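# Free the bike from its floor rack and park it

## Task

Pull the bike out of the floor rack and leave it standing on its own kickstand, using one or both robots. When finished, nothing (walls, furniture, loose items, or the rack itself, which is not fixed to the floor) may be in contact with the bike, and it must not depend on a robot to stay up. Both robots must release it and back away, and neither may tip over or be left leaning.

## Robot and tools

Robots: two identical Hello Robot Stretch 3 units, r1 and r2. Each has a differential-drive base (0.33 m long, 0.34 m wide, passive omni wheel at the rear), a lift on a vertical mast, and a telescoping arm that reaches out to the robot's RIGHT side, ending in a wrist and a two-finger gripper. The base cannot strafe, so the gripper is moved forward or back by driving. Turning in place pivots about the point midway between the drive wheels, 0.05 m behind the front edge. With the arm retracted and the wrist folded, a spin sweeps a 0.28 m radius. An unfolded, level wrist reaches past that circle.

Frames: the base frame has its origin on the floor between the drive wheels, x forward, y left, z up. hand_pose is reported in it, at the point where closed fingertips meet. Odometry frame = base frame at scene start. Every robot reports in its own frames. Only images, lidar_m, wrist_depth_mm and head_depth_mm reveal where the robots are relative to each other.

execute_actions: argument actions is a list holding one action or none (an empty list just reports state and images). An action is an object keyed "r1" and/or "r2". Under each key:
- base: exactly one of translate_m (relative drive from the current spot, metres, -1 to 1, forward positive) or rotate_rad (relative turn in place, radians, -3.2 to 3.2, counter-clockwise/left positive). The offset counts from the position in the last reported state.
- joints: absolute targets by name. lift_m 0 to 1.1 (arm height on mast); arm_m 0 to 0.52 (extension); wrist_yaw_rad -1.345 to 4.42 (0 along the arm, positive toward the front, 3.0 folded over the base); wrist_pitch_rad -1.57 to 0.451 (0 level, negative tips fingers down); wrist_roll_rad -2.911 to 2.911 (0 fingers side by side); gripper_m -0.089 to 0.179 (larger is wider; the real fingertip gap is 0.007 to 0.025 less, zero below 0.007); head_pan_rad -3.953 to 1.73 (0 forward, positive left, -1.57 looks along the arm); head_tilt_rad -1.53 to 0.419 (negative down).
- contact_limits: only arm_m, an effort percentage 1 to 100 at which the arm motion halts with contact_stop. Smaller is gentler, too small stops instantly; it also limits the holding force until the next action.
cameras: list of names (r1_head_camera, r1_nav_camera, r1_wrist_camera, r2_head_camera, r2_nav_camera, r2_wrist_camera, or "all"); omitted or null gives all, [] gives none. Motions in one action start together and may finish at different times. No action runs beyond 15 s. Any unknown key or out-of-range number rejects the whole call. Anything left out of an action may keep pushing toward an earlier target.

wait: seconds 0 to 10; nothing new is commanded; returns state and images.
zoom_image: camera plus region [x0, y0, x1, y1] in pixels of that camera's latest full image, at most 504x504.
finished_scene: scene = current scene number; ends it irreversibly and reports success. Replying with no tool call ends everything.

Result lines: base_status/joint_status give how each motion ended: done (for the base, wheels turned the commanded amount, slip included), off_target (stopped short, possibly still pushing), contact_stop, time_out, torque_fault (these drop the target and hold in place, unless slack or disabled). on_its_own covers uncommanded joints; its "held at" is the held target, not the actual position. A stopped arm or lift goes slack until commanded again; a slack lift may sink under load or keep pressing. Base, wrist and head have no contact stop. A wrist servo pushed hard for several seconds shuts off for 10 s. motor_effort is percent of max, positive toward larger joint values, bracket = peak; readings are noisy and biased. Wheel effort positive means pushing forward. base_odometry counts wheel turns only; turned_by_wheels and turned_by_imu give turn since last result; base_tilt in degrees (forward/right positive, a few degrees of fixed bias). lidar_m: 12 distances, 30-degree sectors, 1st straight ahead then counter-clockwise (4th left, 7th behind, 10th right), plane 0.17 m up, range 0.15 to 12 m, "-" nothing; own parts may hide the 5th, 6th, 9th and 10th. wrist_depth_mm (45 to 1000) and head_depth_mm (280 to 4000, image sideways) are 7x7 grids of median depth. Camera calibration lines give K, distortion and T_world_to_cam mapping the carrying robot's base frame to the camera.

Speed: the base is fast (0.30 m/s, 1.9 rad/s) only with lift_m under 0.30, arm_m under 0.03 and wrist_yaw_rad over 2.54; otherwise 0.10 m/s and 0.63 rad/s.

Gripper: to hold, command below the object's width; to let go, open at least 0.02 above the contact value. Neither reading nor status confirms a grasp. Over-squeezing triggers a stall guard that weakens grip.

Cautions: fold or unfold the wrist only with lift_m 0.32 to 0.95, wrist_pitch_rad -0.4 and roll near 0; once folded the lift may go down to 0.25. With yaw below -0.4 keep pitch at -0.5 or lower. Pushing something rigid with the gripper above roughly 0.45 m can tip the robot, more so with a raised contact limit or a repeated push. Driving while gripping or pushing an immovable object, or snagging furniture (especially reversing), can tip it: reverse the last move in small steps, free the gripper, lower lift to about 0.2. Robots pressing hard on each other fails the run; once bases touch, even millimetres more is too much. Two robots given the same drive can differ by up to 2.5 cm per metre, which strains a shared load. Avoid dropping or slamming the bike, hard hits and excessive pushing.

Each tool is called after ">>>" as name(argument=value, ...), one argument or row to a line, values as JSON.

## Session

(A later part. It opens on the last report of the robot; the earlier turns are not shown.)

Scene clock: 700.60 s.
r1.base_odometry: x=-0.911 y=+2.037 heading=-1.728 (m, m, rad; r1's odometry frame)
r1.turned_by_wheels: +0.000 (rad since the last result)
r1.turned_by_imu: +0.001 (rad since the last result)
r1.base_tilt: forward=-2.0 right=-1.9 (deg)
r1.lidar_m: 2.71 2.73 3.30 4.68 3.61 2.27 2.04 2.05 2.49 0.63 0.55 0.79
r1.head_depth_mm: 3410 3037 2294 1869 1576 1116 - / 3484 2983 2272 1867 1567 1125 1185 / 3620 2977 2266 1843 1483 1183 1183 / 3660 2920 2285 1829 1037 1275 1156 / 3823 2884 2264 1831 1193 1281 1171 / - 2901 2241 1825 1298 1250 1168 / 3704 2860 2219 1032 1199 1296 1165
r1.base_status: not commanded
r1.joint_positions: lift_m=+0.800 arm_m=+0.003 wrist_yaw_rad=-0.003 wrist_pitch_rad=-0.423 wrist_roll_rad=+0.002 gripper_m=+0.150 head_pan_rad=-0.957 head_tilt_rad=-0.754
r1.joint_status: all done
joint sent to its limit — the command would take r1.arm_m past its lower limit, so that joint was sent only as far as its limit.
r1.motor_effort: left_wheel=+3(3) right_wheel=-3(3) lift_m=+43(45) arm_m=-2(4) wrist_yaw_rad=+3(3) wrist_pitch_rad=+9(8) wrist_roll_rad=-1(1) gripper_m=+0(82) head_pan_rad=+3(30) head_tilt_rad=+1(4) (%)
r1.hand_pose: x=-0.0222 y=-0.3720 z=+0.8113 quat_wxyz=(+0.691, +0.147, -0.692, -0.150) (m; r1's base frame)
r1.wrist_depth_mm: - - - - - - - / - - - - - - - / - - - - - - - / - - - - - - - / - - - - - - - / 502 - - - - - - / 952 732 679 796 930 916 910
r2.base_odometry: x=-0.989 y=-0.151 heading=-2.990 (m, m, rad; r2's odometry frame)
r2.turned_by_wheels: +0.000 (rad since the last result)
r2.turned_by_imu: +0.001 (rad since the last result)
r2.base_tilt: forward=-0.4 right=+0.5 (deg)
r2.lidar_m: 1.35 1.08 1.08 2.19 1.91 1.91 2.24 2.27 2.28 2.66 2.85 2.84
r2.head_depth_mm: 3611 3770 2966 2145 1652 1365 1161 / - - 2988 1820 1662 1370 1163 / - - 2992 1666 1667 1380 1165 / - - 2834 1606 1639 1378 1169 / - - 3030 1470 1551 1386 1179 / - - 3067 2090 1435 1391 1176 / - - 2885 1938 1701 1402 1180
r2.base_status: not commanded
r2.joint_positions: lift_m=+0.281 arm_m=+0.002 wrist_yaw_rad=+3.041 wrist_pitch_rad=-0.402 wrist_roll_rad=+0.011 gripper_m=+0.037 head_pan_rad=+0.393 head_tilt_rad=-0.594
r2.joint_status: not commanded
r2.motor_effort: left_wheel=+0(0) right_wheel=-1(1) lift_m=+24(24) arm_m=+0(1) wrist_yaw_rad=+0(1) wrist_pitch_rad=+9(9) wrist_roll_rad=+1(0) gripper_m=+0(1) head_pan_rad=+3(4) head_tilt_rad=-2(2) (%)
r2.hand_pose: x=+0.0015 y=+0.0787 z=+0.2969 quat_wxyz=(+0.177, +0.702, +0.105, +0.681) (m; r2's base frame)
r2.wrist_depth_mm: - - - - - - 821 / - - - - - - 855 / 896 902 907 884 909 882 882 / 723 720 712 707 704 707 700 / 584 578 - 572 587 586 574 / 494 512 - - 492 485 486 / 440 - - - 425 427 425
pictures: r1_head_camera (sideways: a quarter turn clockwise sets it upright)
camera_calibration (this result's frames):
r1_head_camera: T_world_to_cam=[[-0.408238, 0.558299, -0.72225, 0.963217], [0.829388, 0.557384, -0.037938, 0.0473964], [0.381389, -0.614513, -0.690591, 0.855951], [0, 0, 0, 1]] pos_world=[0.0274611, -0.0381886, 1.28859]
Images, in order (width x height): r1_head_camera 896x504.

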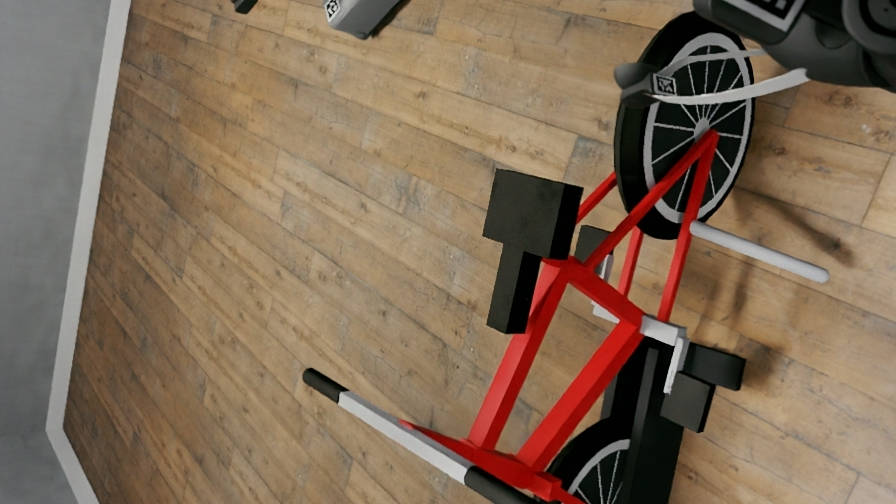

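>>> execute_actions(
  actions=[
    {"r1":{"base":{"rotate_rad":0.25},"joints":{"wrist_pitch_rad":-0.15,"gripper_m":0.12}}},
  ],
  cameras=[],
)

>>> execute_actions(
  actions=[
    {"r1":{"base":{"translate_m":0.27},"joints":{"head_pan_rad":-1.5,"head_tilt_rad":-0.95}}},
  ],
  cameras=[],
)

>>> execute_actions(
  actions=[
    {"r1":{"joints":{"lift_m":0.3}}},
  ],
  cameras=["r1_head_camera","r1_wrist_camera"],
)

Scene clock: 740.73 s.
r1.base_odometry: x=-0.911 y=+2.037 heading=-1.479 (m, m, rad; r1's odometry frame)
r1.turned_by_wheels: +0.250 (rad since the last result)
r1.turned_by_imu: +0.254 (rad since the last result)
r1.base_tilt: forward=-1.9 right=-1.9 (deg)
r1.lidar_m: 2.72 2.88 4.16 4.69 2.71 2.08 2.04 2.16 0.66 0.55 0.79 0.85
r1.head_depth_mm: 3628 3026 2299 1868 1490 1051 - / 3688 3012 2298 1856 943 1127 1182 / - 2952 2268 1839 1028 1314 1162 / - 2983 2272 1828 1350 1286 1181 / 3534 2909 2251 1115 1279 1296 1166 / 3246 2885 2216 1833 1322 1329 1165 / 2967 2863 2203 1813 1433 1322 1170
r1.base_status: done
r1.joint_positions: lift_m=+0.800 arm_m=+0.003 wrist_yaw_rad=-0.002 wrist_pitch_rad=-0.177 wrist_roll_rad=+0.002 gripper_m=+0.120 head_pan_rad=-0.957 head_tilt_rad=-0.754
r1.joint_status: all done
r1.motor_effort: left_wheel=-2(7) right_wheel=+2(5) lift_m=+44(43) arm_m=-3(2) wrist_yaw_rad=+2(2) wrist_pitch_rad=+10(10) wrist_roll_rad=-1(1) gripper_m=+0(81) head_pan_rad=+3(3) head_tilt_rad=+2(2) (%)
r1.hand_pose: x=-0.0221 y=-0.3962 z=+0.8697 quat_wxyz=(+0.704, +0.062, -0.705, -0.064) (m; r1's base frame)
r1.wrist_depth_mm: - - - - - - - / - - - - - - - / - - - - - - - / - - - - - - - / - - - - - - - / - - - - - - - / 533 548 514 - - - -
r2.base_odometry: x=-0.989 y=-0.151 heading=-2.990 (m, m, rad; r2's odometry frame)
r2.turned_by_wheels: +0.000 (rad since the last result)
r2.turned_by_imu: +0.001 (rad since the last result)
r2.base_tilt: forward=-0.4 right=+0.5 (deg)
r2.lidar_m: 1.35 1.07 1.09 2.18 1.91 1.91 2.24 2.28 2.28 2.67 2.86 2.84
r2.head_depth_mm: 3539 3760 2928 2147 1668 1371 1159 / - - 2962 1807 1673 1364 1169 / - - 2875 1683 1666 1379 1169 / - - 2821 1602 1612 1369 1169 / - - 3027 1472 1545 1382 1179 / - - 3006 2025 1424 1381 1180 / - - 2879 1966 1692 1385 1189
r2.base_status: not commanded
r2.joint_positions: lift_m=+0.281 arm_m=+0.002 wrist_yaw_rad=+3.041 wrist_pitch_rad=-0.402 wrist_roll_rad=+0.011 gripper_m=+0.037 head_pan_rad=+0.393 head_tilt_rad=-0.594
r2.joint_status: not commanded
r2.motor_effort: left_wheel=+0(1) right_wheel=-1(1) lift_m=+23(23) arm_m=-1(0) wrist_yaw_rad=+0(0) wrist_pitch_rad=+9(9) wrist_roll_rad=+0(0) gripper_m=-1(1) head_pan_rad=+4(4) head_tilt_rad=-2(2) (%)
r2.hand_pose: x=+0.0015 y=+0.0787 z=+0.2969 quat_wxyz=(+0.177, +0.702, +0.105, +0.681) (m; r2's base frame)
r2.wrist_depth_mm: - - - - - - 825 / - - - - - - 871 / 914 885 898 905 881 890 875 / 716 717 721 706 704 700 694 / 591 579 - 583 586 578 575 / 499 515 - - 493 487 487 / 442 - - - 429 428 423
pictures: none
No camera images: the call's "cameras" was empty. Leave "cameras" out to get every camera's image.

Scene clock: 744.80 s.
r1.base_odometry: x=-0.886 y=+1.769 heading=-1.479 (m, m, rad; r1's odometry frame)
r1.turned_by_wheels: +0.000 (rad since the last result)
r1.turned_by_imu: -0.001 (rad since the last result)
r1.base_tilt: forward=-2.0 right=-1.9 (deg)
r1.lidar_m: 2.45 2.59 3.75 4.67 3.09 2.36 2.31 2.44 0.55 0.55 0.66 2.50
r1.head_depth_mm: 2375 1941 1835 1583 1225 - - / 2571 2029 1809 1329 1210 - 1108 / 2585 2125 1794 948 - - 1145 / 2558 2081 1774 1000 - 1241 1142 / 2521 2091 1772 1494 1247 1237 1123 / 2529 2070 1724 1040 1266 1231 1113 / 2482 2050 1758 1107 1233 1227 1105
r1.base_status: done
r1.joint_positions: lift_m=+0.800 arm_m=+0.003 wrist_yaw_rad=-0.002 wrist_pitch_rad=-0.176 wrist_roll_rad=+0.002 gripper_m=+0.120 head_pan_rad=-1.493 head_tilt_rad=-0.938
r1.joint_status: all done
r1.motor_effort: left_wheel=-2(4) right_wheel=+1(5) lift_m=+43(43) arm_m=-2(2) wrist_yaw_rad=+2(2) wrist_pitch_rad=+10(11) wrist_roll_rad=-1(1) gripper_m=+1(0) head_pan_rad=-2(29) head_tilt_rad=-6(26) (%)
r1.hand_pose: x=-0.0221 y=-0.3962 z=+0.8697 quat_wxyz=(+0.704, +0.062, -0.705, -0.063) (m; r1's base frame)
r1.wrist_depth_mm: - - - - - - - / - - - - - - - / - - - - - - - / - - - - - - - / - - - - - - - / - - - - - - - / - - 541 546 507 - -
r2.base_odometry: x=-0.989 y=-0.151 heading=-2.990 (m, m, rad; r2's odometry frame)
r2.turned_by_wheels: +0.000 (rad since the last result)
r2.turned_by_imu: +0.001 (rad since the last result)
r2.base_tilt: forward=-0.3 right=+0.4 (deg)
r2.lidar_m: 1.35 1.08 1.09 2.18 1.91 1.91 2.24 2.27 2.28 2.67 2.86 2.83
r2.head_depth_mm: 3588 3789 2947 2111 1656 1374 1159 / - - 2947 1812 1676 1372 1166 / - - 2941 1673 1665 1373 1168 / - - 2852 1591 1622 1373 1170 / - - 2995 1468 1543 1385 1177 / - 1826 2925 2012 1444 1382 1176 / - - 3115 2194 1709 1408 1190
r2.base_status: not commanded
r2.joint_positions: lift_m=+0.281 arm_m=+0.002 wrist_yaw_rad=+3.041 wrist_pitch_rad=-0.402 wrist_roll_rad=+0.011 gripper_m=+0.037 head_pan_rad=+0.393 head_tilt_rad=-0.594
r2.joint_status: not commanded
r2.motor_effort: left_wheel=+0(1) right_wheel=-1(1) lift_m=+23(23) arm_m=+0(1) wrist_yaw_rad=+0(1) wrist_pitch_rad=+9(9) wrist_roll_rad=+0(0) gripper_m=-1(1) head_pan_rad=+4(4) head_tilt_rad=-3(3) (%)
r2.hand_pose: x=+0.0015 y=+0.0787 z=+0.2969 quat_wxyz=(+0.177, +0.702, +0.105, +0.681) (m; r2's base frame)
r2.wrist_depth_mm: - - - - - - 820 / - - - - - - 874 / 913 902 882 886 893 900 883 / 714 711 711 691 688 698 691 / 585 586 - 581 586 566 573 / 496 511 - - 489 495 492 / 446 - - - 426 424 426
pictures: none
No camera images: the call's "cameras" was empty. Leave "cameras" out to get every camera's image.

Scene clock: 750.17 s.
r1.base_odometry: x=-0.886 y=+1.769 heading=-1.479 (m, m, rad; r1's odometry frame)
r1.turned_by_wheels: +0.000 (rad since the last result)
r1.turned_by_imu: +0.001 (rad since the last result)
r1.base_tilt: forward=-1.9 right=-1.9 (deg)
r1.lidar_m: 2.45 2.59 3.73 4.66 3.09 2.35 2.31 2.44 0.56 0.56 0.66 2.51
r1.head_depth_mm: 2371 1919 1814 1579 1334 1254 1133 / 2606 2026 1826 1124 1318 1246 1137 / 2568 2119 1802 994 1274 1225 - / 2525 2108 1792 1022 1340 1254 - / 2545 2070 1777 1500 1235 1230 1132 / 2495 2075 1729 1041 1271 1233 1115 / 2492 2060 1756 1109 1245 1216 1112
r1.base_status: not commanded
r1.joint_positions: lift_m=+0.300 arm_m=+0.003 wrist_yaw_rad=-0.002 wrist_pitch_rad=-0.175 wrist_roll_rad=+0.002 gripper_m=+0.120 head_pan_rad=-1.493 head_tilt_rad=-0.938
r1.joint_status: all done
r1.motor_effort: left_wheel=-2(2) right_wheel=+1(2) lift_m=+27(39) arm_m=-2(2) wrist_yaw_rad=+2(3) wrist_pitch_rad=+10(10) wrist_roll_rad=-1(1) gripper_m=+0(0) head_pan_rad=-3(3) head_tilt_rad=-7(7) (%)
r1.hand_pose: x=-0.0221 y=-0.3963 z=+0.3706 quat_wxyz=(+0.704, +0.061, -0.705, -0.063) (m; r1's base frame)
r1.wrist_depth_mm: 345 - 352 - - - - / 366 - - 386 - - - / 366 399 - - - 411 418 / 391 - - - 440 425 435 / 396 429 480 498 444 439 465 / 430 439 371 615 482 489 529 / 436 439 478 535 518 504 515
r2.base_odometry: x=-0.989 y=-0.151 heading=-2.990 (m, m, rad; r2's odometry frame)
r2.turned_by_wheels: +0.000 (rad since the last result)
r2.turned_by_imu: +0.001 (rad since the last result)
r2.base_tilt: forward=-0.3 right=+0.5 (deg)
r2.lidar_m: 1.35 1.07 1.08 2.18 1.90 1.91 2.24 2.27 2.28 2.66 2.86 2.84
r2.head_depth_mm: 3574 3811 2976 2108 1671 1364 1161 / - - 2956 1808 1674 1370 1168 / - - 2939 1668 1677 1377 1169 / - - 2900 1597 1626 1372 1175 / - - 3047 1473 1551 1377 1174 / - - 2571 2006 1436 1394 1184 / - - 3084 2198 1692 1391 1188
r2.base_status: not commanded
r2.joint_positions: lift_m=+0.281 arm_m=+0.002 wrist_yaw_rad=+3.041 wrist_pitch_rad=-0.402 wrist_roll_rad=+0.011 gripper_m=+0.037 head_pan_rad=+0.393 head_tilt_rad=-0.594
r2.joint_status: not commanded
r2.motor_effort: left_wheel=+1(0) right_wheel=-2(1) lift_m=+23(23) arm_m=-1(1) wrist_yaw_rad=+1(0) wrist_pitch_rad=+9(9) wrist_roll_rad=+1(0) gripper_m=+0(1) head_pan_rad=+3(4) head_tilt_rad=-2(3) (%)
r2.hand_pose: x=+0.0015 y=+0.0787 z=+0.2969 quat_wxyz=(+0.177, +0.702, +0.105, +0.681) (m; r2's base frame)
r2.wrist_depth_mm: - - - - - - 815 / - - - - - - 867 / 925 919 911 898 881 876 867 / 718 714 705 695 708 696 688 / 589 581 - 585 581 570 569 / 494 513 - - 492 489 491 / 444 - - - 426 426 427
pictures: r1_head_camera (sideways: a quarter turn clockwise sets it upright), r1_wrist_camera
camera_calibration (this result's frames):
r1_head_camera: T_world_to_cam=[[-0.0752734, 0.808573, -0.583561, 0.780473], [0.997157, 0.0630135, -0.0413126, 0.0507569], [0.00336803, -0.585012, -0.811017, 1.01486], [0, 0, 0, 1]] pos_world=[0.00471818, -0.0405633, 1.28062]
r1_wrist_camera: T_world_to_cam=[[-0.999171, 0.0164992, -0.0372229, 0.00269962], [0.040689, 0.371574, -0.927511, 0.523374], [-0.00147215, -0.928257, -0.371937, -0.0587936], [0, 0, 0, 1]] pos_world=[-0.0186848, -0.249092, 0.463668]
Images, in order (width x height): r1_head_camera 896x504, r1_wrist_camera 644x364.

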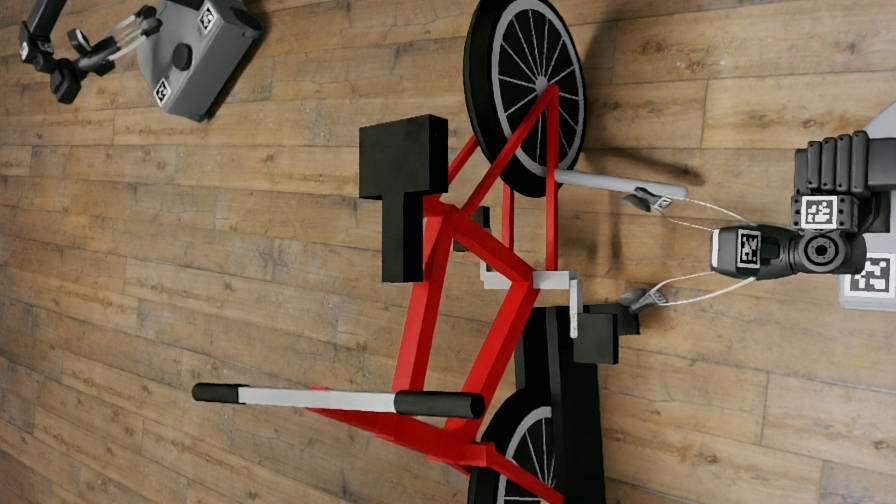

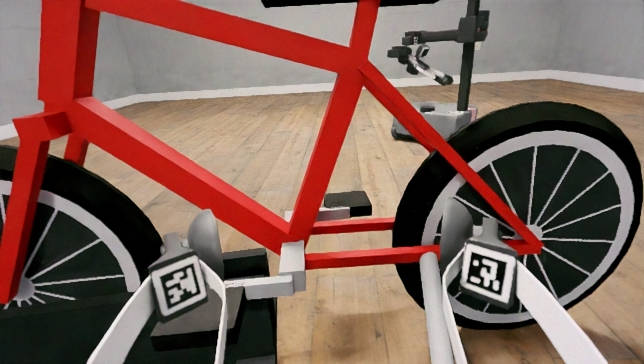

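>>> execute_actions(
  actions=[
    {"r1":{"joints":{"arm_m":0.2,"gripper_m":0.1,"lift_m":0.31}}},
  ],
  cameras=["r1_head_camera","r1_wrist_camera"],
)

Scene clock: 760.53 s.
r1.base_odometry: x=-0.886 y=+1.769 heading=-1.479 (m, m, rad; r1's odometry frame)
r1.turned_by_wheels: +0.000 (rad since the last result)
r1.turned_by_imu: +0.001 (rad since the last result)
r1.base_tilt: forward=-2.0 right=-1.9 (deg)
r1.lidar_m: 2.45 2.60 3.72 4.68 3.08 2.36 2.31 2.44 0.56 0.55 0.66 2.50
r1.head_depth_mm: 2387 1901 1823 1584 1329 1249 1139 / 2537 2019 1808 1134 1320 1246 1125 / 2595 2111 1796 969 1218 1224 - / 2546 2099 1784 1024 1366 1221 1145 / 2504 2102 1772 1505 1229 1231 1128 / 2516 2069 1723 1031 1279 1227 1116 / 2481 2054 1760 1109 1241 1219 1113
r1.base_status: not commanded
r1.joint_positions: lift_m=+0.310 arm_m=+0.200 wrist_yaw_rad=-0.002 wrist_pitch_rad=-0.175 wrist_roll_rad=+0.002 gripper_m=+0.100 head_pan_rad=-1.493 head_tilt_rad=-0.938
r1.joint_status: all done
r1.motor_effort: left_wheel=-2(2) right_wheel=+2(2) lift_m=+43(47) arm_m=+2(3) wrist_yaw_rad=+3(2) wrist_pitch_rad=+9(10) wrist_roll_rad=-1(1) gripper_m=+0(74) head_pan_rad=-3(2) head_tilt_rad=-6(7) (%)
r1.hand_pose: x=-0.0220 y=-0.5928 z=+0.3800 quat_wxyz=(+0.704, +0.061, -0.705, -0.063) (m; r1's base frame)
r1.wrist_depth_mm: 170 170 175 - 196 - - / - - 182 186 192 - - / - - - - 196 - - / - - - - - 281 245 / 236 930 951 232 850 247 230 / 219 239 684 253 617 243 238 / 579 242 259 319 335 259 257
r2.base_odometry: x=-0.989 y=-0.151 heading=-2.990 (m, m, rad; r2's odometry frame)
r2.turned_by_wheels: +0.000 (rad since the last result)
r2.turned_by_imu: +0.001 (rad since the last result)
r2.base_tilt: forward=-0.3 right=+0.5 (deg)
r2.lidar_m: 1.35 1.08 1.09 2.18 1.91 1.91 2.24 2.28 2.28 2.66 2.86 2.85
r2.head_depth_mm: 3595 3787 2940 2123 1668 1366 1163 / - - 2964 1808 1663 1375 1166 / - - 2972 1678 1665 1371 1164 / - - 2872 1587 1644 1378 1173 / - - 3051 1477 1548 1391 1171 / - - 2089 2008 1446 1380 1187 / - - 3046 2165 1696 1389 1180
r2.base_status: not commanded
r2.joint_positions: lift_m=+0.281 arm_m=+0.002 wrist_yaw_rad=+3.041 wrist_pitch_rad=-0.402 wrist_roll_rad=+0.011 gripper_m=+0.037 head_pan_rad=+0.393 head_tilt_rad=-0.594
r2.joint_status: not commanded
r2.motor_effort: left_wheel=+0(0) right_wheel=-2(1) lift_m=+23(23) arm_m=+0(1) wrist_yaw_rad=+1(1) wrist_pitch_rad=+9(9) wrist_roll_rad=+0(0) gripper_m=-1(1) head_pan_rad=+4(4) head_tilt_rad=-3(3) (%)
r2.hand_pose: x=+0.0015 y=+0.0787 z=+0.2969 quat_wxyz=(+0.177, +0.702, +0.105, +0.681) (m; r2's base frame)
r2.wrist_depth_mm: - - - - - - 817 / - - - - - - 860 / 897 906 906 900 893 888 858 / 706 699 705 703 708 693 693 / 584 581 - 580 587 576 563 / 496 512 - - 494 484 488 / 445 - - - 427 422 422
pictures: r1_head_camera (sideways: a quarter turn clockwise sets it upright), r1_wrist_camera
camera_calibration (this result's frames):
r1_head_camera: T_world_to_cam=[[-0.0752783, 0.808632, -0.583478, 0.780365], [0.997157, 0.063018, -0.0413141, 0.0507589], [0.00336172, -0.58493, -0.811077, 1.01494], [0, 0, 0, 1]] pos_world=[0.00471802, -0.0405611, 1.28061]
r1_wrist_camera: T_world_to_cam=[[-0.999178, 0.0160741, -0.0372236, 0.00614468], [0.0405315, 0.371549, -0.927528, 0.60509], [-0.00107877, -0.928274, -0.371895, -0.237656], [0, 0, 0, 1]] pos_world=[-0.018642, -0.44553, 0.473084]
Images, in order (width x height): r1_head_camera 896x504, r1_wrist_camera 644x364.

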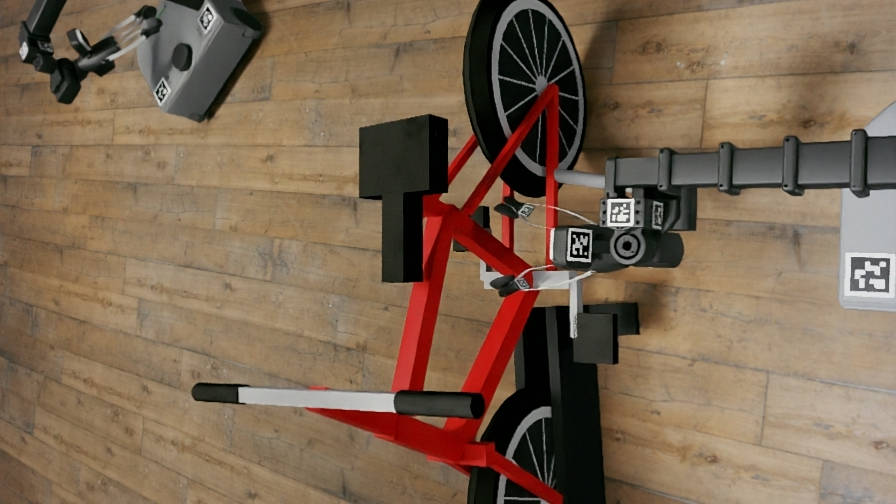

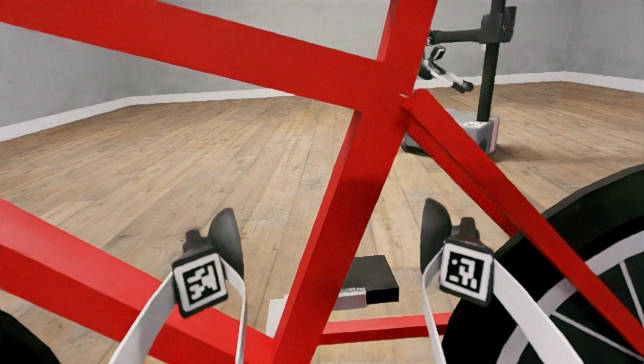

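>>> execute_actions(
  actions=[
    {"r1":{"joints":{"arm_m":0.245,"lift_m":0.34}}},
  ],
  cameras=["r1_wrist_camera"],
)

>>> execute_actions(
  actions=[
    {"r1":{"joints":{"gripper_m":-0.04}}},
  ],
  cameras=["r1_wrist_camera"],
)

>>> execute_actions(
  actions=[
    {"r1":{"base":{"translate_m":-0.15}}},
  ],
  cameras=["r1_head_camera","r2_head_camera"],
)

Scene clock: 770.23 s.
r1.base_odometry: x=-0.886 y=+1.769 heading=-1.479 (m, m, rad; r1's odometry frame)
r1.turned_by_wheels: +0.000 (rad since the last result)
r1.turned_by_imu: +0.001 (rad since the last result)
r1.base_tilt: forward=-1.9 right=-1.7 (deg)
r1.lidar_m: 2.45 2.59 3.76 4.69 3.08 2.36 2.31 2.45 0.56 0.56 0.66 2.50
r1.head_depth_mm: 2391 1911 1820 1578 1320 1253 1134 / 2591 2002 1809 1133 1324 1248 1124 / 2550 2118 1796 1033 1210 1215 - / 2535 2082 1786 1020 1338 1247 1148 / 2529 2087 1782 1494 1232 1240 1127 / 2510 2085 1725 1052 1275 1225 1114 / 2482 2082 1765 1103 1234 1225 1115
r1.base_status: not commanded
r1.joint_positions: lift_m=+0.340 arm_m=+0.245 wrist_yaw_rad=+0.004 wrist_pitch_rad=-0.194 wrist_roll_rad=+0.002 gripper_m=+0.100 head_pan_rad=-1.493 head_tilt_rad=-0.938
r1.joint_status: all done
r1.motor_effort: left_wheel=+0(2) right_wheel=-1(2) lift_m=+45(46) arm_m=+3(2) wrist_yaw_rad=-5(6) wrist_pitch_rad=+16(18) wrist_roll_rad=-1(1) gripper_m=+1(2) head_pan_rad=-2(3) head_tilt_rad=-6(6) (%)
r1.hand_pose: x=-0.0204 y=-0.6364 z=+0.4054 quat_wxyz=(+0.703, +0.070, -0.704, -0.067) (m; r1's base frame)
r1.wrist_depth_mm: - - - - 151 - - / 137 139 145 - 155 - - / - - 150 152 157 - - / - - - - 164 - - / 982 928 942 837 178 142 809 / 765 748 696 215 646 420 204 / 201 239 594 207 540 524 201
r2.base_odometry: x=-0.989 y=-0.151 heading=-2.990 (m, m, rad; r2's odometry frame)
r2.turned_by_wheels: +0.000 (rad since the last result)
r2.turned_by_imu: +0.001 (rad since the last result)
r2.base_tilt: forward=-0.4 right=+0.5 (deg)
r2.lidar_m: 1.35 1.07 1.08 2.18 1.90 1.91 2.24 2.27 2.28 2.66 2.86 2.84
r2.head_depth_mm: 3645 3749 2891 2153 1659 1380 1165 / - - 2969 1798 1665 1373 1161 / - - 2945 1680 1665 1373 1176 / - - 2859 1586 1640 1380 1165 / - - 3064 1473 1540 1377 1167 / - - 2077 2015 1443 1390 1182 / - - 3088 2203 1694 1402 1186
r2.base_status: not commanded
r2.joint_positions: lift_m=+0.281 arm_m=+0.002 wrist_yaw_rad=+3.041 wrist_pitch_rad=-0.402 wrist_roll_rad=+0.011 gripper_m=+0.037 head_pan_rad=+0.393 head_tilt_rad=-0.594
r2.joint_status: not commanded
r2.motor_effort: left_wheel=+0(1) right_wheel=-1(1) lift_m=+23(23) arm_m=-1(1) wrist_yaw_rad=+0(0) wrist_pitch_rad=+9(9) wrist_roll_rad=+1(0) gripper_m=+0(1) head_pan_rad=+3(4) head_tilt_rad=-2(2) (%)
r2.hand_pose: x=+0.0015 y=+0.0787 z=+0.2969 quat_wxyz=(+0.177, +0.702, +0.105, +0.681) (m; r2's base frame)
r2.wrist_depth_mm: - - - - - - 809 / - - - - - - 856 / 915 908 896 892 883 890 860 / 712 704 728 706 698 685 697 / 581 583 - 576 591 574 566 / 495 514 - - 493 488 488 / 445 - - - 426 429 426
pictures: r1_wrist_camera
camera_calibration (this result's frames):
r1_wrist_camera: T_world_to_cam=[[-0.999253, 0.0106097, -0.0371486, 0.00581006], [0.0383493, 0.388915, -0.920475, 0.652887], [0.00468172, -0.921212, -0.389032, -0.257154], [0, 0, 0, 1]] pos_world=[-0.0180281, -0.490872, 0.501141]
Images, in order (width x height): r1_wrist_camera 644x364.

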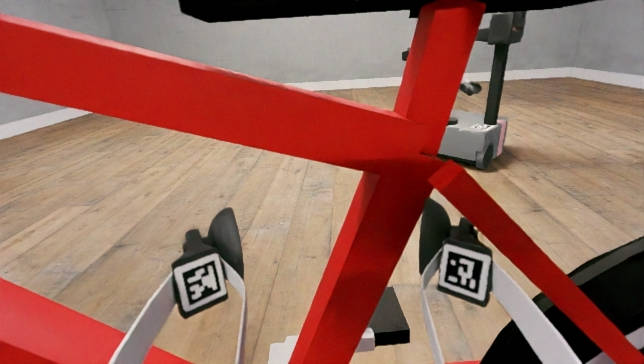

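Scene clock: 772.17 s.
r1.base_odometry: x=-0.886 y=+1.769 heading=-1.479 (m, m, rad; r1's odometry frame)
r1.turned_by_wheels: +0.000 (rad since the last result)
r1.turned_by_imu: +0.000 (rad since the last result)
r1.base_tilt: forward=-2.0 right=-1.9 (deg)
r1.lidar_m: 2.45 2.59 3.75 4.67 3.08 2.36 2.31 2.45 0.56 0.56 0.66 2.50
r1.head_depth_mm: 2377 1913 1817 1583 1330 1253 1131 / 2606 2028 1817 1132 1320 1256 1125 / 2570 2105 1796 1031 1216 1214 - / 2556 2078 1786 1027 1332 1237 1145 / 2505 2096 1779 1504 1232 1234 1132 / 2513 2065 1713 1050 1266 1232 1113 / 2484 2058 1762 1103 1240 1228 1106
r1.base_status: not commanded
r1.joint_positions: lift_m=+0.340 arm_m=+0.245 wrist_yaw_rad=-0.093 wrist_pitch_rad=-0.195 wrist_roll_rad=+0.028 gripper_m=-0.039 head_pan_rad=-1.493 head_tilt_rad=-0.938
r1.joint_status: all done
r1.on_its_own: wrist_yaw_rad is held at -0.074, not at your +0.000, by its stall guard, which is not easing now; wrist_yaw_rad is at rest, and its effort (+19) is outside its rest range (-12 to +12)
r1.motor_effort: left_wheel=-10(21) right_wheel=+10(28) lift_m=+42(45) arm_m=+3(3) wrist_yaw_rad=+19(54) wrist_pitch_rad=+18(17) wrist_roll_rad=-13(12) gripper_m=-23(100) head_pan_rad=-3(3) head_tilt_rad=-6(6) (%)
r1.hand_pose: x=-0.0444 y=-0.6352 z=+0.4052 quat_wxyz=(+0.690, +0.035, -0.716, -0.102) (m; r1's base frame)
r1.wrist_depth_mm: - - - - 171 - - / 134 146 - - - - - / - 143 149 159 - - - / - - - 171 172 - - / - 965 937 177 148 810 220 / 783 757 723 191 662 224 220 / 630 612 591 340 554 228 233
r2.base_odometry: x=-0.989 y=-0.151 heading=-2.990 (m, m, rad; r2's odometry frame)
r2.turned_by_wheels: +0.000 (rad since the last result)
r2.turned_by_imu: +0.000 (rad since the last result)
r2.base_tilt: forward=-0.4 right=+0.4 (deg)
r2.lidar_m: 1.35 1.07 1.08 2.18 1.90 1.91 2.24 2.27 2.27 2.67 2.86 2.84
r2.head_depth_mm: 3462 3806 2967 2121 1663 1369 1165 / - - 2986 1819 1676 1367 1159 / - - 2980 1688 1657 1375 1168 / - - 2812 1582 1625 1379 1172 / - - 3033 1518 1538 1379 1173 / - - 2113 2021 1436 1392 1177 / - - 3048 2189 1703 1389 1178
r2.base_status: not commanded
r2.joint_positions: lift_m=+0.281 arm_m=+0.002 wrist_yaw_rad=+3.041 wrist_pitch_rad=-0.402 wrist_roll_rad=+0.011 gripper_m=+0.037 head_pan_rad=+0.393 head_tilt_rad=-0.594
r2.joint_status: not commanded
r2.motor_effort: left_wheel=+0(1) right_wheel=-1(2) lift_m=+23(23) arm_m=+0(1) wrist_yaw_rad=+0(0) wrist_pitch_rad=+9(9) wrist_roll_rad=+0(0) gripper_m=-1(1) head_pan_rad=+3(4) head_tilt_rad=-2(3) (%)
r2.hand_pose: x=+0.0015 y=+0.0787 z=+0.2969 quat_wxyz=(+0.177, +0.702, +0.105, +0.681) (m; r2's base frame)
r2.wrist_depth_mm: - - - - - - 810 / - - - - - - 863 / 908 891 899 887 875 879 888 / 707 709 735 694 706 697 689 / 584 579 - 572 581 571 570 / 502 513 - - 489 495 488 / 446 - - - 428 428 428
pictures: r1_wrist_camera
camera_calibration (this result's frames):
r1_wrist_camera: T_world_to_cam=[[-0.991734, 0.11225, -0.0621577, 0.0569221], [0.100785, 0.381669, -0.918788, 0.65072], [-0.0794099, -0.917458, -0.389827, -0.257066], [0, 0, 0, 1]] pos_world=[-0.0295449, -0.490596, 0.5012]
Images, in order (width x height): r1_wrist_camera 644x364.

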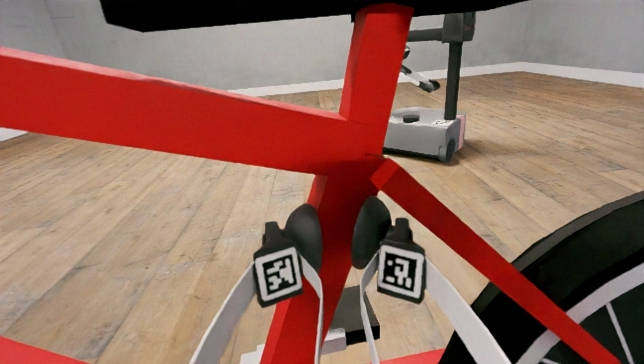

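Scene clock: 774.73 s.
r1.base_odometry: x=-0.900 y=+1.918 heading=-1.479 (m, m, rad; r1's odometry frame)
r1.turned_by_wheels: +0.000 (rad since the last result)
r1.turned_by_imu: +0.024 (rad since the last result)
r1.base_tilt: forward=-2.0 right=-1.8 (deg)
r1.lidar_m: 2.59 2.77 4.08 4.68 2.82 2.20 2.17 2.31 0.66 0.55 0.71 0.85
r1.head_depth_mm: 2438 1915 1809 1581 1347 1252 1130 / 2339 1960 1808 1570 1333 1238 1143 / 2571 2077 1790 1107 1211 1233 - / 2574 2097 1771 1031 1364 1236 1146 / 2536 2091 1790 1252 1317 1246 1134 / 2521 2074 1717 1182 1295 1225 1118 / 2489 2062 1747 1103 1298 1230 1106
r1.base_status: done
r1.joint_positions: lift_m=+0.340 arm_m=+0.245 wrist_yaw_rad=-0.055 wrist_pitch_rad=-0.200 wrist_roll_rad=+0.004 gripper_m=-0.033 head_pan_rad=-1.494 head_tilt_rad=-0.939
r1.joint_status: not commanded
r1.on_its_own: wrist_yaw_rad is held at -0.074, not at your +0.000, by its stall guard, which is not easing now; gripper_m is held at -0.034, not at your -0.040, by its stall guard, which is not easing now; wrist_yaw_rad is at rest, and its effort (-17) is outside its rest range (-12 to +12)
r1.motor_effort: left_wheel=+8(34) right_wheel=-11(57) lift_m=+41(42) arm_m=+1(4) wrist_yaw_rad=-17(100) wrist_pitch_rad=+19(28) wrist_roll_rad=-2(13) gripper_m=-16(29) head_pan_rad=-3(3) head_tilt_rad=-6(6) (%)
r1.hand_pose: x=-0.0350 y=-0.6357 z=+0.4040 quat_wxyz=(+0.700, +0.051, -0.706, -0.090) (m; r1's base frame)
r1.wrist_depth_mm: - 172 - 169 - - - / 162 167 - - - - - / - 173 175 182 - - - / - - - 184 - - - / 987 926 920 - 267 802 218 / 751 721 715 386 623 222 221 / 231 608 231 368 321 226 236
r2.base_odometry: x=-0.989 y=-0.151 heading=-2.990 (m, m, rad; r2's odometry frame)
r2.turned_by_wheels: +0.000 (rad since the last result)
r2.turned_by_imu: +0.000 (rad since the last result)
r2.base_tilt: forward=-0.4 right=+0.4 (deg)
r2.lidar_m: 1.28 1.07 1.06 2.18 1.91 1.91 2.25 2.27 2.28 2.67 2.86 2.83
r2.head_depth_mm: 3635 3836 2920 2133 1652 1361 1163 / - - 2964 1880 1672 1372 1163 / - - 2993 1618 1660 1376 1172 / - - 3007 1928 1620 1386 1171 / - - 3052 1454 1566 1387 1177 / - - 3064 1939 1408 1403 1178 / - - 2637 2095 1559 1390 1173
r2.base_status: not commanded
r2.joint_positions: lift_m=+0.281 arm_m=+0.002 wrist_yaw_rad=+3.041 wrist_pitch_rad=-0.402 wrist_roll_rad=+0.011 gripper_m=+0.037 head_pan_rad=+0.393 head_tilt_rad=-0.594
r2.joint_status: not commanded
r2.motor_effort: left_wheel=+1(1) right_wheel=-1(1) lift_m=+23(23) arm_m=+0(1) wrist_yaw_rad=+0(0) wrist_pitch_rad=+9(9) wrist_roll_rad=+0(0) gripper_m=-1(1) head_pan_rad=+4(4) head_tilt_rad=-2(3) (%)
r2.hand_pose: x=+0.0015 y=+0.0787 z=+0.2969 quat_wxyz=(+0.177, +0.702, +0.105, +0.681) (m; r2's base frame)
r2.wrist_depth_mm: - - - - - - 791 / - - - - - - 855 / 890 913 898 883 889 890 877 / 708 704 717 704 704 702 695 / 594 580 - 582 585 573 574 / 497 509 - - 489 488 488 / 443 - - - 423 428 418
pictures: r1_head_camera (sideways: a quarter turn clockwise sets it upright), r2_head_camera (sideways: a quarter turn clockwise sets it upright)
camera_calibration (this result's frames):
r1_head_camera: T_world_to_cam=[[-0.0745561, 0.809345, -0.582582, 0.779193], [0.997213, 0.0621121, -0.0413302, 0.0507795], [0.00273498, -0.58404, -0.81172, 1.01578], [0, 0, 0, 1]] pos_world=[0.00467752, -0.0405364, 1.28057]
r2_head_camera: T_world_to_cam=[[-0.567259, -0.180867, -0.803433, 1.06633], [-0.348442, 0.936671, 0.0351535, -0.0395484], [0.746194, 0.29989, -0.594357, 0.730194], [0, 0, 0, 1]] pos_world=[0.0462363, 0.0109292, 1.29211]
Images, in order (width x height): r1_head_camera 896x504, r2_head_camera 896x504.

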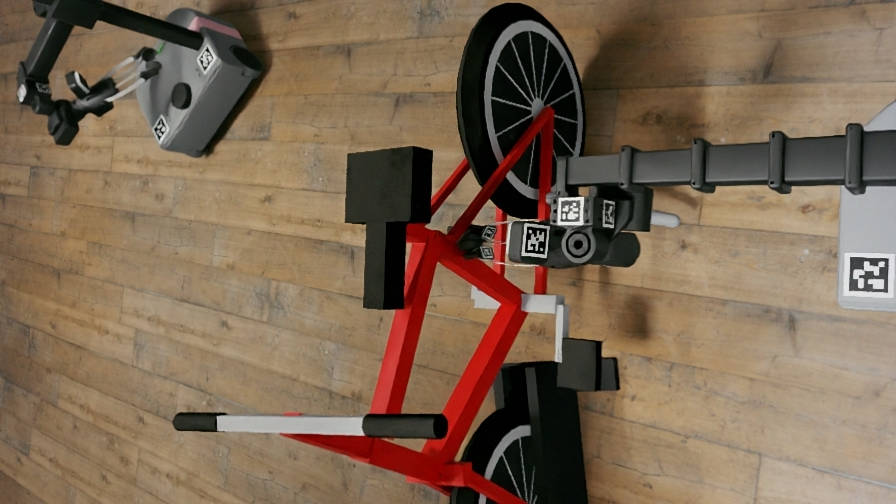

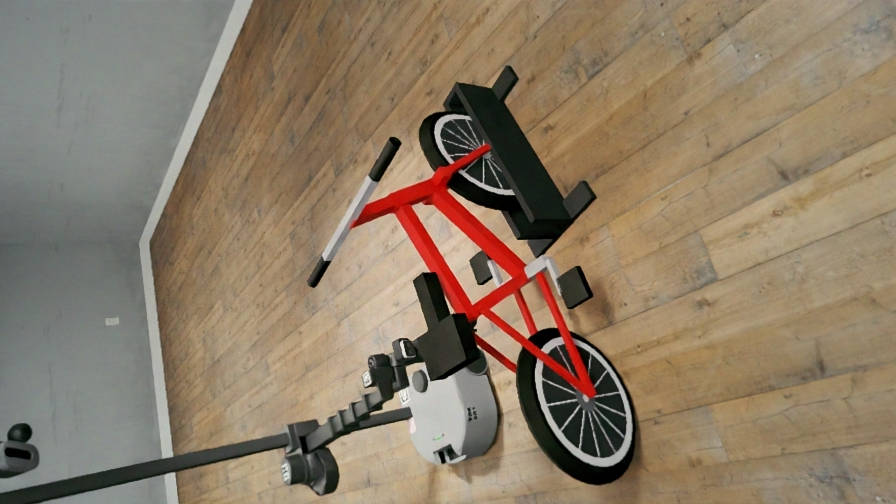

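>>> execute_actions(
  actions=[
    {"r1":{"base":{"translate_m":-0.1}}},
  ],
  cameras=["r1_wrist_camera","r2_head_camera"],
)

Scene clock: 781.77 s.
r1.base_odometry: x=-0.909 y=+2.017 heading=-1.478 (m, m, rad; r1's odometry frame)
r1.turned_by_wheels: +0.001 (rad since the last result)
r1.turned_by_imu: +0.003 (rad since the last result)
r1.base_tilt: forward=-1.9 right=-1.9 (deg)
r1.lidar_m: 2.69 2.88 4.24 4.68 2.69 2.10 2.07 2.21 0.66 0.54 0.73 0.87
r1.head_depth_mm: 1597 2053 1818 1582 1350 1267 1134 / 2387 1876 1791 1569 1326 1244 1150 / 2496 2008 1779 1161 1202 1238 - / 2548 2103 1803 1071 1343 1225 1142 / 2485 2063 1763 1207 1347 1236 1130 / 2504 2040 1771 1460 1311 1225 1106 / 2502 2052 970 1131 1301 1227 1112
r1.base_status: done
r1.joint_positions: lift_m=+0.340 arm_m=+0.245 wrist_yaw_rad=-0.014 wrist_pitch_rad=-0.234 wrist_roll_rad=+0.003 gripper_m=-0.033 head_pan_rad=-1.494 head_tilt_rad=-0.939
r1.joint_status: not commanded
r1.on_its_own: wrist_yaw_rad is held at -0.074, not at your +0.000, by its stall guard, which is still easing; gripper_m is held at -0.034, not at your -0.040, by its stall guard, which is not easing now; left_wheel is at rest, and its effort (+22) is outside its rest range (-18 to +18); right_wheel is at rest, and its effort (-31) is outside its rest range (-18 to +18); wrist_pitch_rad is at rest, and its effort (+33) is outside its rest range (-20 to +32)
r1.motor_effort: left_wheel=+22(23) right_wheel=-31(38) lift_m=+41(41) arm_m=+1(2) wrist_yaw_rad=-56(58) wrist_pitch_rad=+33(33) wrist_roll_rad=-1(2) gripper_m=-20(20) head_pan_rad=-2(2) head_tilt_rad=-6(6) (%)
r1.hand_pose: x=-0.0248 y=-0.6334 z=+0.3956 quat_wxyz=(+0.701, +0.078, -0.704, -0.088) (m; r1's base frame)
r1.wrist_depth_mm: - - - 225 - - - / 174 176 196 - - - - / - - 186 245 - - - / - - - 195 - - 948 / 916 866 776 818 277 223 211 / 467 707 624 366 213 220 221 / 241 269 326 364 247 230 237
r2.base_odometry: x=-0.989 y=-0.151 heading=-2.990 (m, m, rad; r2's odometry frame)
r2.turned_by_wheels: +0.000 (rad since the last result)
r2.turned_by_imu: +0.001 (rad since the last result)
r2.base_tilt: forward=-0.4 right=+0.4 (deg)
r2.lidar_m: 1.27 1.07 1.06 2.18 1.91 1.91 2.24 2.26 2.28 2.65 2.86 2.84
r2.head_depth_mm: 3509 3779 2927 2108 1667 1369 1165 / - - 2937 2142 1671 1375 1162 / - - 2998 1611 1629 1370 1169 / - - 3018 1914 1641 1387 1168 / - - 3018 1957 1555 1387 1172 / - - 3065 1488 1433 1386 1184 / - - 2622 1958 1351 1386 1178
r2.base_status: not commanded
r2.joint_positions: lift_m=+0.281 arm_m=+0.002 wrist_yaw_rad=+3.041 wrist_pitch_rad=-0.402 wrist_roll_rad=+0.011 gripper_m=+0.037 head_pan_rad=+0.393 head_tilt_rad=-0.594
r2.joint_status: not commanded
r2.motor_effort: left_wheel=+0(0) right_wheel=-1(1) lift_m=+24(23) arm_m=-1(1) wrist_yaw_rad=+0(1) wrist_pitch_rad=+9(9) wrist_roll_rad=+0(0) gripper_m=-1(1) head_pan_rad=+4(4) head_tilt_rad=-2(2) (%)
r2.hand_pose: x=+0.0015 y=+0.0787 z=+0.2969 quat_wxyz=(+0.177, +0.702, +0.105, +0.681) (m; r2's base frame)
r2.wrist_depth_mm: - - - - - - 812 / - - - - - - 861 / 896 911 891 895 853 881 873 / 705 712 723 713 698 699 691 / 588 587 - 579 582 576 569 / 498 506 - - 490 487 487 / 449 - - - 427 427 427
pictures: r1_wrist_camera, r2_head_camera (sideways: a quarter turn clockwise sets it upright)
camera_calibration (this result's frames):
r1_wrist_camera: T_world_to_cam=[[-0.998843, 0.0303254, -0.0373258, 0.0135756], [0.0466846, 0.425015, -0.903982, 0.659466], [-0.0115496, -0.904678, -0.425939, -0.233505], [0, 0, 0, 1]] pos_world=[-0.0199239, -0.491941, 0.497193]
r2_head_camera: T_world_to_cam=[[-0.567259, -0.180867, -0.803433, 1.06633], [-0.348442, 0.936671, 0.0351535, -0.0395484], [0.746194, 0.29989, -0.594357, 0.730194], [0, 0, 0, 1]] pos_world=[0.0462363, 0.0109292, 1.29211]
Images, in order (width x height): r1_wrist_camera 644x364, r2_head_camera 896x504.

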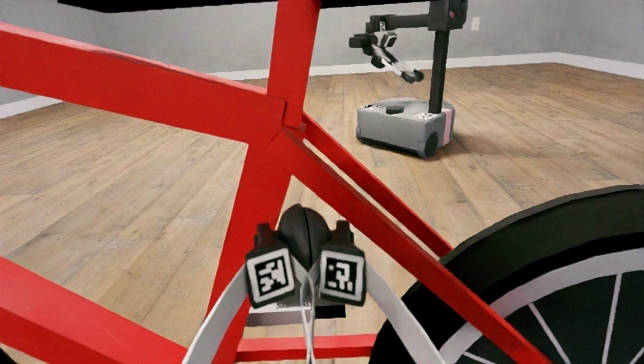

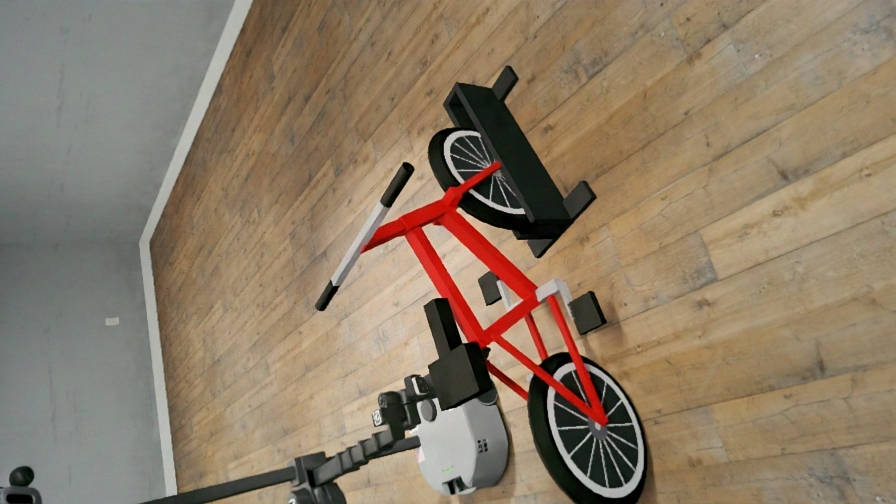

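>>> execute_actions(
  actions=[
    {"r1":{"base":{"translate_m":0.06},"joints":{"gripper_m":0.1,"wrist_yaw_rad":0.0,"wrist_pitch_rad":-0.1}}},
  ],
  cameras=["r1_wrist_camera"],
)

Scene clock: 796.53 s.
r1.base_odometry: x=-0.904 y=+1.958 heading=-1.477 (m, m, rad; r1's odometry frame)
r1.turned_by_wheels: +0.001 (rad since the last result)
r1.turned_by_imu: +0.001 (rad since the last result)
r1.base_tilt: forward=-1.9 right=-1.9 (deg)
r1.lidar_m: 2.63 2.82 4.16 4.67 2.78 2.16 2.13 2.27 0.66 0.56 0.71 2.67
r1.head_depth_mm: 1663 1975 1830 1585 1333 1255 1133 / 2366 1911 1796 1148 1326 1248 1137 / 2577 2064 1795 1157 1205 1217 - / 2529 2097 1782 1107 1331 1236 1146 / 2507 2074 1770 1460 1331 1234 1132 / 2495 2076 992 1161 1309 1230 1110 / 2463 2059 1767 1135 1298 1227 1112
r1.base_status: done
r1.joint_positions: lift_m=+0.340 arm_m=+0.245 wrist_yaw_rad=+0.037 wrist_pitch_rad=-0.152 wrist_roll_rad=+0.003 gripper_m=+0.100 head_pan_rad=-1.494 head_tilt_rad=-0.939
r1.joint_status: wrist_yaw_rad off_target (ended at +0.037, target +0.000); wrist_pitch_rad off_target (ended at -0.152, target -0.100); the others done
r1.on_its_own: wrist_yaw_rad is at rest, and its effort (-35) is outside its rest range (-12 to +12)
r1.motor_effort: left_wheel=+12(14) right_wheel=-18(17) lift_m=+40(41) arm_m=+2(1) wrist_yaw_rad=-35(35) wrist_pitch_rad=+20(46) wrist_roll_rad=-1(1) gripper_m=+9(85) head_pan_rad=-3(2) head_tilt_rad=-6(5) (%)
r1.hand_pose: x=-0.0123 y=-0.6392 z=+0.4158 quat_wxyz=(+0.705, +0.067, -0.705, -0.041) (m; r1's base frame)
r1.wrist_depth_mm: - - 167 164 163 165 187 / 183 183 - - 190 - - / - - 187 187 188 - - / - - - - 192 - - / - - - 919 204 836 862 / 233 774 733 242 664 643 215 / 233 240 604 241 564 544 206
r2.base_odometry: x=-0.989 y=-0.151 heading=-2.990 (m, m, rad; r2's odometry frame)
r2.turned_by_wheels: +0.000 (rad since the last result)
r2.turned_by_imu: +0.001 (rad since the last result)
r2.base_tilt: forward=-0.4 right=+0.5 (deg)
r2.lidar_m: 1.27 1.07 1.07 2.18 1.91 1.91 2.24 2.28 2.27 2.67 2.86 2.84
r2.head_depth_mm: 3574 3775 2900 2123 1663 1372 1160 / - - 2972 2145 1682 1375 1169 / - - 2973 1616 1626 1377 1164 / - - 3040 1906 1627 1383 1174 / - - 3048 1608 1543 1387 1167 / - - 3027 1868 1440 1389 1182 / - - 1978 2041 1355 1387 1181
r2.base_status: not commanded
r2.joint_positions: lift_m=+0.281 arm_m=+0.002 wrist_yaw_rad=+3.041 wrist_pitch_rad=-0.402 wrist_roll_rad=+0.011 gripper_m=+0.037 head_pan_rad=+0.393 head_tilt_rad=-0.594
r2.joint_status: not commanded
r2.motor_effort: left_wheel=+1(1) right_wheel=-1(1) lift_m=+23(23) arm_m=+0(1) wrist_yaw_rad=+0(1) wrist_pitch_rad=+9(9) wrist_roll_rad=+0(0) gripper_m=-1(1) head_pan_rad=+4(4) head_tilt_rad=-3(2) (%)
r2.hand_pose: x=+0.0015 y=+0.0787 z=+0.2969 quat_wxyz=(+0.177, +0.702, +0.105, +0.681) (m; r2's base frame)
r2.wrist_depth_mm: - - - - - - 806 / - - - - - - 856 / 918 907 869 877 899 899 874 / 714 716 725 712 703 699 678 / 589 578 - 587 588 567 574 / 499 512 - - 492 494 484 / 446 - - - 428 425 426
pictures: r1_wrist_camera
camera_calibration (this result's frames):
r1_wrist_camera: T_world_to_cam=[[-0.998981, -0.023312, -0.0386478, -0.00670113], [0.028, 0.351494, -0.935771, 0.645623], [0.0353992, -0.9359, -0.350483, -0.280769], [0, 0, 0, 1]] pos_world=[-0.0148327, -0.489861, 0.505491]
Images, in order (width x height): r1_wrist_camera 644x364.

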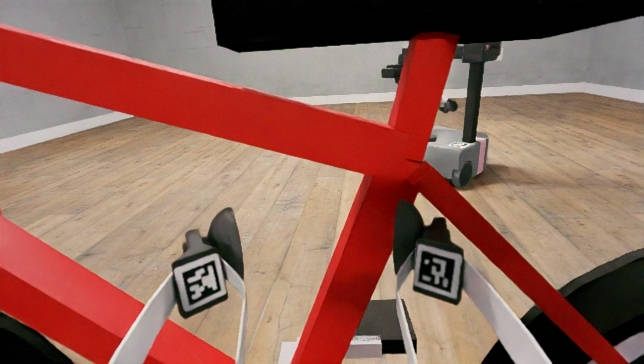

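>>> execute_actions(
  actions=[
    {"r1":{"base":{"translate_m":-0.03},"joints":{"arm_m":0.31,"wrist_yaw_rad":0.0,"wrist_pitch_rad":-0.2,"lift_m":0.33}}},
  ],
  cameras=[],
)

>>> execute_actions(
  actions=[
    {"r1":{"joints":{"gripper_m":-0.03}}},
  ],
  cameras=["r1_wrist_camera","r1_head_camera"],
)

Scene clock: 805.43 s.
r1.base_odometry: x=-0.906 y=+1.988 heading=-1.476 (m, m, rad; r1's odometry frame)
r1.turned_by_wheels: +0.000 (rad since the last result)
r1.turned_by_imu: +0.001 (rad since the last result)
r1.base_tilt: forward=-1.9 right=-1.8 (deg)
r1.lidar_m: 2.66 2.85 4.17 4.69 2.74 2.13 2.10 2.24 0.66 0.55 0.72 2.71
r1.head_depth_mm: 1648 2022 1819 1576 1331 1251 1132 / 2339 1908 1814 1576 1321 1246 1139 / 2547 2059 1790 1139 1295 1241 - / 2555 2109 1780 1043 1330 1230 1137 / 2530 2085 1771 1201 1328 1229 1137 / 2487 2055 1739 1195 1313 1225 1109 / 2487 2048 1752 1123 1297 1225 1111
r1.base_status: done
r1.joint_positions: lift_m=+0.330 arm_m=+0.309 wrist_yaw_rad=+0.071 wrist_pitch_rad=-0.264 wrist_roll_rad=+0.008 gripper_m=+0.100 head_pan_rad=-1.494 head_tilt_rad=-0.939
r1.joint_status: wrist_yaw_rad off_target (ended at +0.071, target +0.000); wrist_pitch_rad off_target (ended at -0.264, target -0.200); the others done
r1.on_its_own: wrist_yaw_rad is held at +0.054, not at your +0.000, by its stall guard, which is not easing now; wrist_yaw_rad is at rest, and its effort (-15) is outside its rest range (-12 to +12)
r1.motor_effort: left_wheel=+9(9) right_wheel=-14(14) lift_m=+31(36) arm_m=+5(6) wrist_yaw_rad=-15(16) wrist_pitch_rad=+25(25) wrist_roll_rad=-3(4) gripper_m=+5(5) head_pan_rad=-2(2) head_tilt_rad=-5(6) (%)
r1.hand_pose: x=-0.0044 y=-0.6948 z=+0.3786 quat_wxyz=(+0.701, +0.118, -0.700, -0.069) (m; r1's base frame)
r1.wrist_depth_mm: 111 112 - - 110 - - / - 118 115 115 116 - - / - - - 121 122 - - / - - - 133 89 952 898 / 849 812 825 141 708 95 689 / 673 663 633 154 581 100 563 / 198 526 523 172 490 491 109
r2.base_odometry: x=-0.989 y=-0.151 heading=-2.990 (m, m, rad; r2's odometry frame)
r2.turned_by_wheels: +0.000 (rad since the last result)
r2.turned_by_imu: +0.001 (rad since the last result)
r2.base_tilt: forward=-0.3 right=+0.4 (deg)
r2.lidar_m: 1.27 1.07 1.07 2.17 1.91 1.90 2.23 2.27 2.28 2.67 2.86 2.84
r2.head_depth_mm: 3605 3804 2877 2117 1658 1363 1164 / - - 3001 2129 1679 1379 1166 / - - 3009 1615 1633 1375 1166 / - - 3011 1909 1637 1388 1168 / - - 3026 1660 1554 1377 1180 / - - 3090 1491 1433 1385 1177 / - - 2614 2005 1360 1386 1177
r2.base_status: not commanded
r2.joint_positions: lift_m=+0.281 arm_m=+0.002 wrist_yaw_rad=+3.041 wrist_pitch_rad=-0.402 wrist_roll_rad=+0.011 gripper_m=+0.037 head_pan_rad=+0.393 head_tilt_rad=-0.594
r2.joint_status: not commanded
r2.motor_effort: left_wheel=+1(0) right_wheel=-1(1) lift_m=+23(23) arm_m=+0(1) wrist_yaw_rad=+1(0) wrist_pitch_rad=+9(9) wrist_roll_rad=+0(0) gripper_m=-1(0) head_pan_rad=+5(4) head_tilt_rad=-2(2) (%)
r2.hand_pose: x=+0.0015 y=+0.0787 z=+0.2969 quat_wxyz=(+0.177, +0.702, +0.105, +0.681) (m; r2's base frame)
r2.wrist_depth_mm: - - - - - - 795 / - - - - - - 855 / 911 921 898 903 885 889 887 / 701 703 726 718 706 687 698 / 588 587 - 580 579 573 574 / 497 510 - - 483 486 493 / 444 - - - 427 427 426
pictures: none
No camera images: the call's "cameras" was empty. Leave "cameras" out to get every camera's image.

Scene clock: 807.23 s.
r1.base_odometry: x=-0.906 y=+1.988 heading=-1.477 (m, m, rad; r1's odometry frame)
r1.turned_by_wheels: +0.000 (rad since the last result)
r1.turned_by_imu: +0.000 (rad since the last result)
r1.base_tilt: forward=-2.0 right=-1.8 (deg)
r1.lidar_m: 2.66 2.85 4.19 4.68 2.73 2.13 2.10 2.24 0.66 0.55 0.72 2.71
r1.head_depth_mm: 1646 2039 1809 1580 1338 1252 1136 / 2352 1896 1783 1577 1325 1243 1136 / 2541 2050 1774 1111 1286 1243 - / 2507 2102 1788 1034 1337 1237 1144 / 2532 2078 1776 1251 1331 1226 1138 / 2500 2061 1747 1184 1310 1221 1112 / 2473 2042 1747 1121 1298 1221 1114
r1.base_status: not commanded
r1.joint_positions: lift_m=+0.330 arm_m=+0.310 wrist_yaw_rad=+0.056 wrist_pitch_rad=-0.230 wrist_roll_rad=+0.038 gripper_m=-0.029 head_pan_rad=-1.494 head_tilt_rad=-0.939
r1.joint_status: all done
r1.on_its_own: wrist_yaw_rad is held at +0.054, not at your +0.000, by its stall guard, which is not easing now
r1.motor_effort: left_wheel=+1(9) right_wheel=-3(14) lift_m=+31(31) arm_m=+1(4) wrist_yaw_rad=-2(15) wrist_pitch_rad=+12(25) wrist_roll_rad=-17(17) gripper_m=-23(99) head_pan_rad=-3(3) head_tilt_rad=-6(6) (%)
r1.hand_pose: x=-0.0079 y=-0.6984 z=+0.3870 quat_wxyz=(+0.691, +0.100, -0.713, -0.064) (m; r1's base frame)
r1.wrist_depth_mm: - - - - 108 - - / 113 113 114 - 115 - - / - 119 118 117 - - - / - - - 125 92 981 914 / 974 915 914 135 89 679 721 / 751 713 683 144 595 96 579 / 581 573 558 158 502 499 117
r2.base_odometry: x=-0.989 y=-0.151 heading=-2.990 (m, m, rad; r2's odometry frame)
r2.turned_by_wheels: +0.000 (rad since the last result)
r2.turned_by_imu: +0.000 (rad since the last result)
r2.base_tilt: forward=-0.3 right=+0.4 (deg)
r2.lidar_m: 1.27 1.07 1.06 2.18 1.90 1.91 2.24 2.27 2.27 2.67 2.86 2.84
r2.head_depth_mm: 3562 3813 2917 2122 1663 1366 1165 / - - 2943 2133 1668 1372 1162 / - - 2990 1617 1630 1378 1165 / - - 2976 1917 1639 1380 1175 / - - 3040 1655 1541 1386 1168 / - - 3017 1476 1439 1399 1178 / - - 2575 1990 1357 1392 1182
r2.base_status: not commanded
r2.joint_positions: lift_m=+0.281 arm_m=+0.002 wrist_yaw_rad=+3.041 wrist_pitch_rad=-0.402 wrist_roll_rad=+0.011 gripper_m=+0.037 head_pan_rad=+0.393 head_tilt_rad=-0.594
r2.joint_status: not commanded
r2.motor_effort: left_wheel=+0(0) right_wheel=-1(1) lift_m=+23(23) arm_m=-1(1) wrist_yaw_rad=+1(0) wrist_pitch_rad=+9(9) wrist_roll_rad=+0(0) gripper_m=-1(1) head_pan_rad=+4(4) head_tilt_rad=-2(2) (%)
r2.hand_pose: x=+0.0015 y=+0.0787 z=+0.2969 quat_wxyz=(+0.177, +0.702, +0.105, +0.681) (m; r2's base frame)
r2.wrist_depth_mm: - - - - - - 799 / - - - - - - 847 / 912 927 905 895 881 886 871 / 700 720 728 693 700 699 688 / 578 577 - 577 583 571 571 / 495 517 - - 491 494 487 / 440 - - - 422 427 426
pictures: r1_head_camera (sideways: a quarter turn clockwise sets it upright), r1_wrist_camera
camera_calibration (this result's frames):
r1_head_camera: T_world_to_cam=[[-0.0745564, 0.809345, -0.582582, 0.779192], [0.997213, 0.0621124, -0.0413302, 0.0507795], [0.00273518, -0.58404, -0.811721, 1.01578], [0, 0, 0, 1]] pos_world=[0.00467754, -0.0405364, 1.28057]
r1_wrist_camera: T_world_to_cam=[[-0.996963, -0.031125, -0.0713816, 0.0024123], [0.0514468, 0.424862, -0.903795, 0.678394], [0.0584579, -0.904723, -0.42197, -0.296846], [0, 0, 0, 1]] pos_world=[-0.0151432, -0.556712, 0.488041]
Images, in order (width x height): r1_head_camera 896x504, r1_wrist_camera 644x364.

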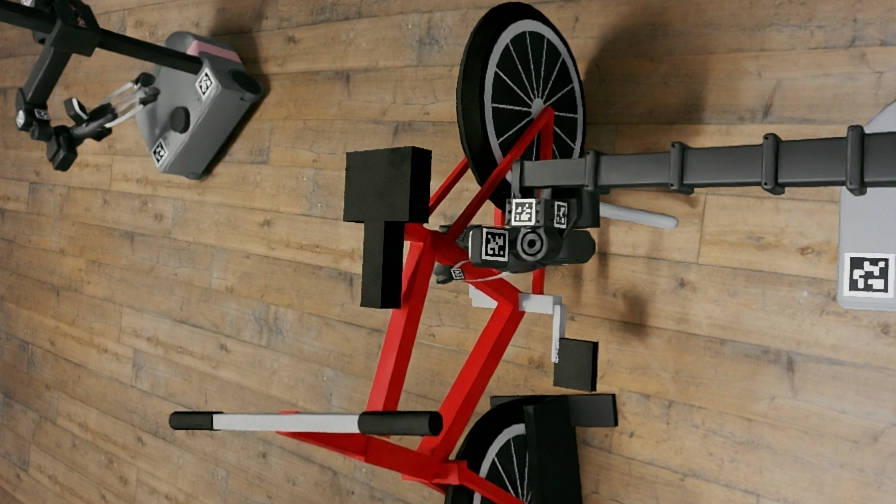

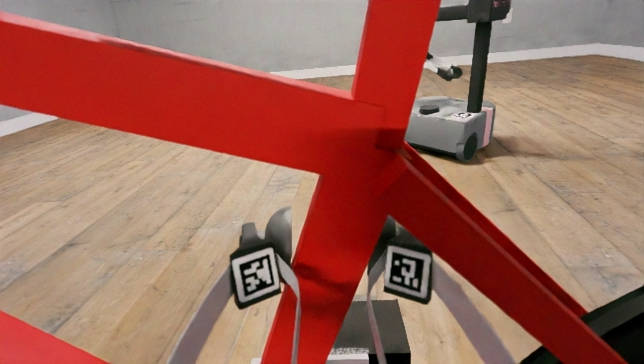

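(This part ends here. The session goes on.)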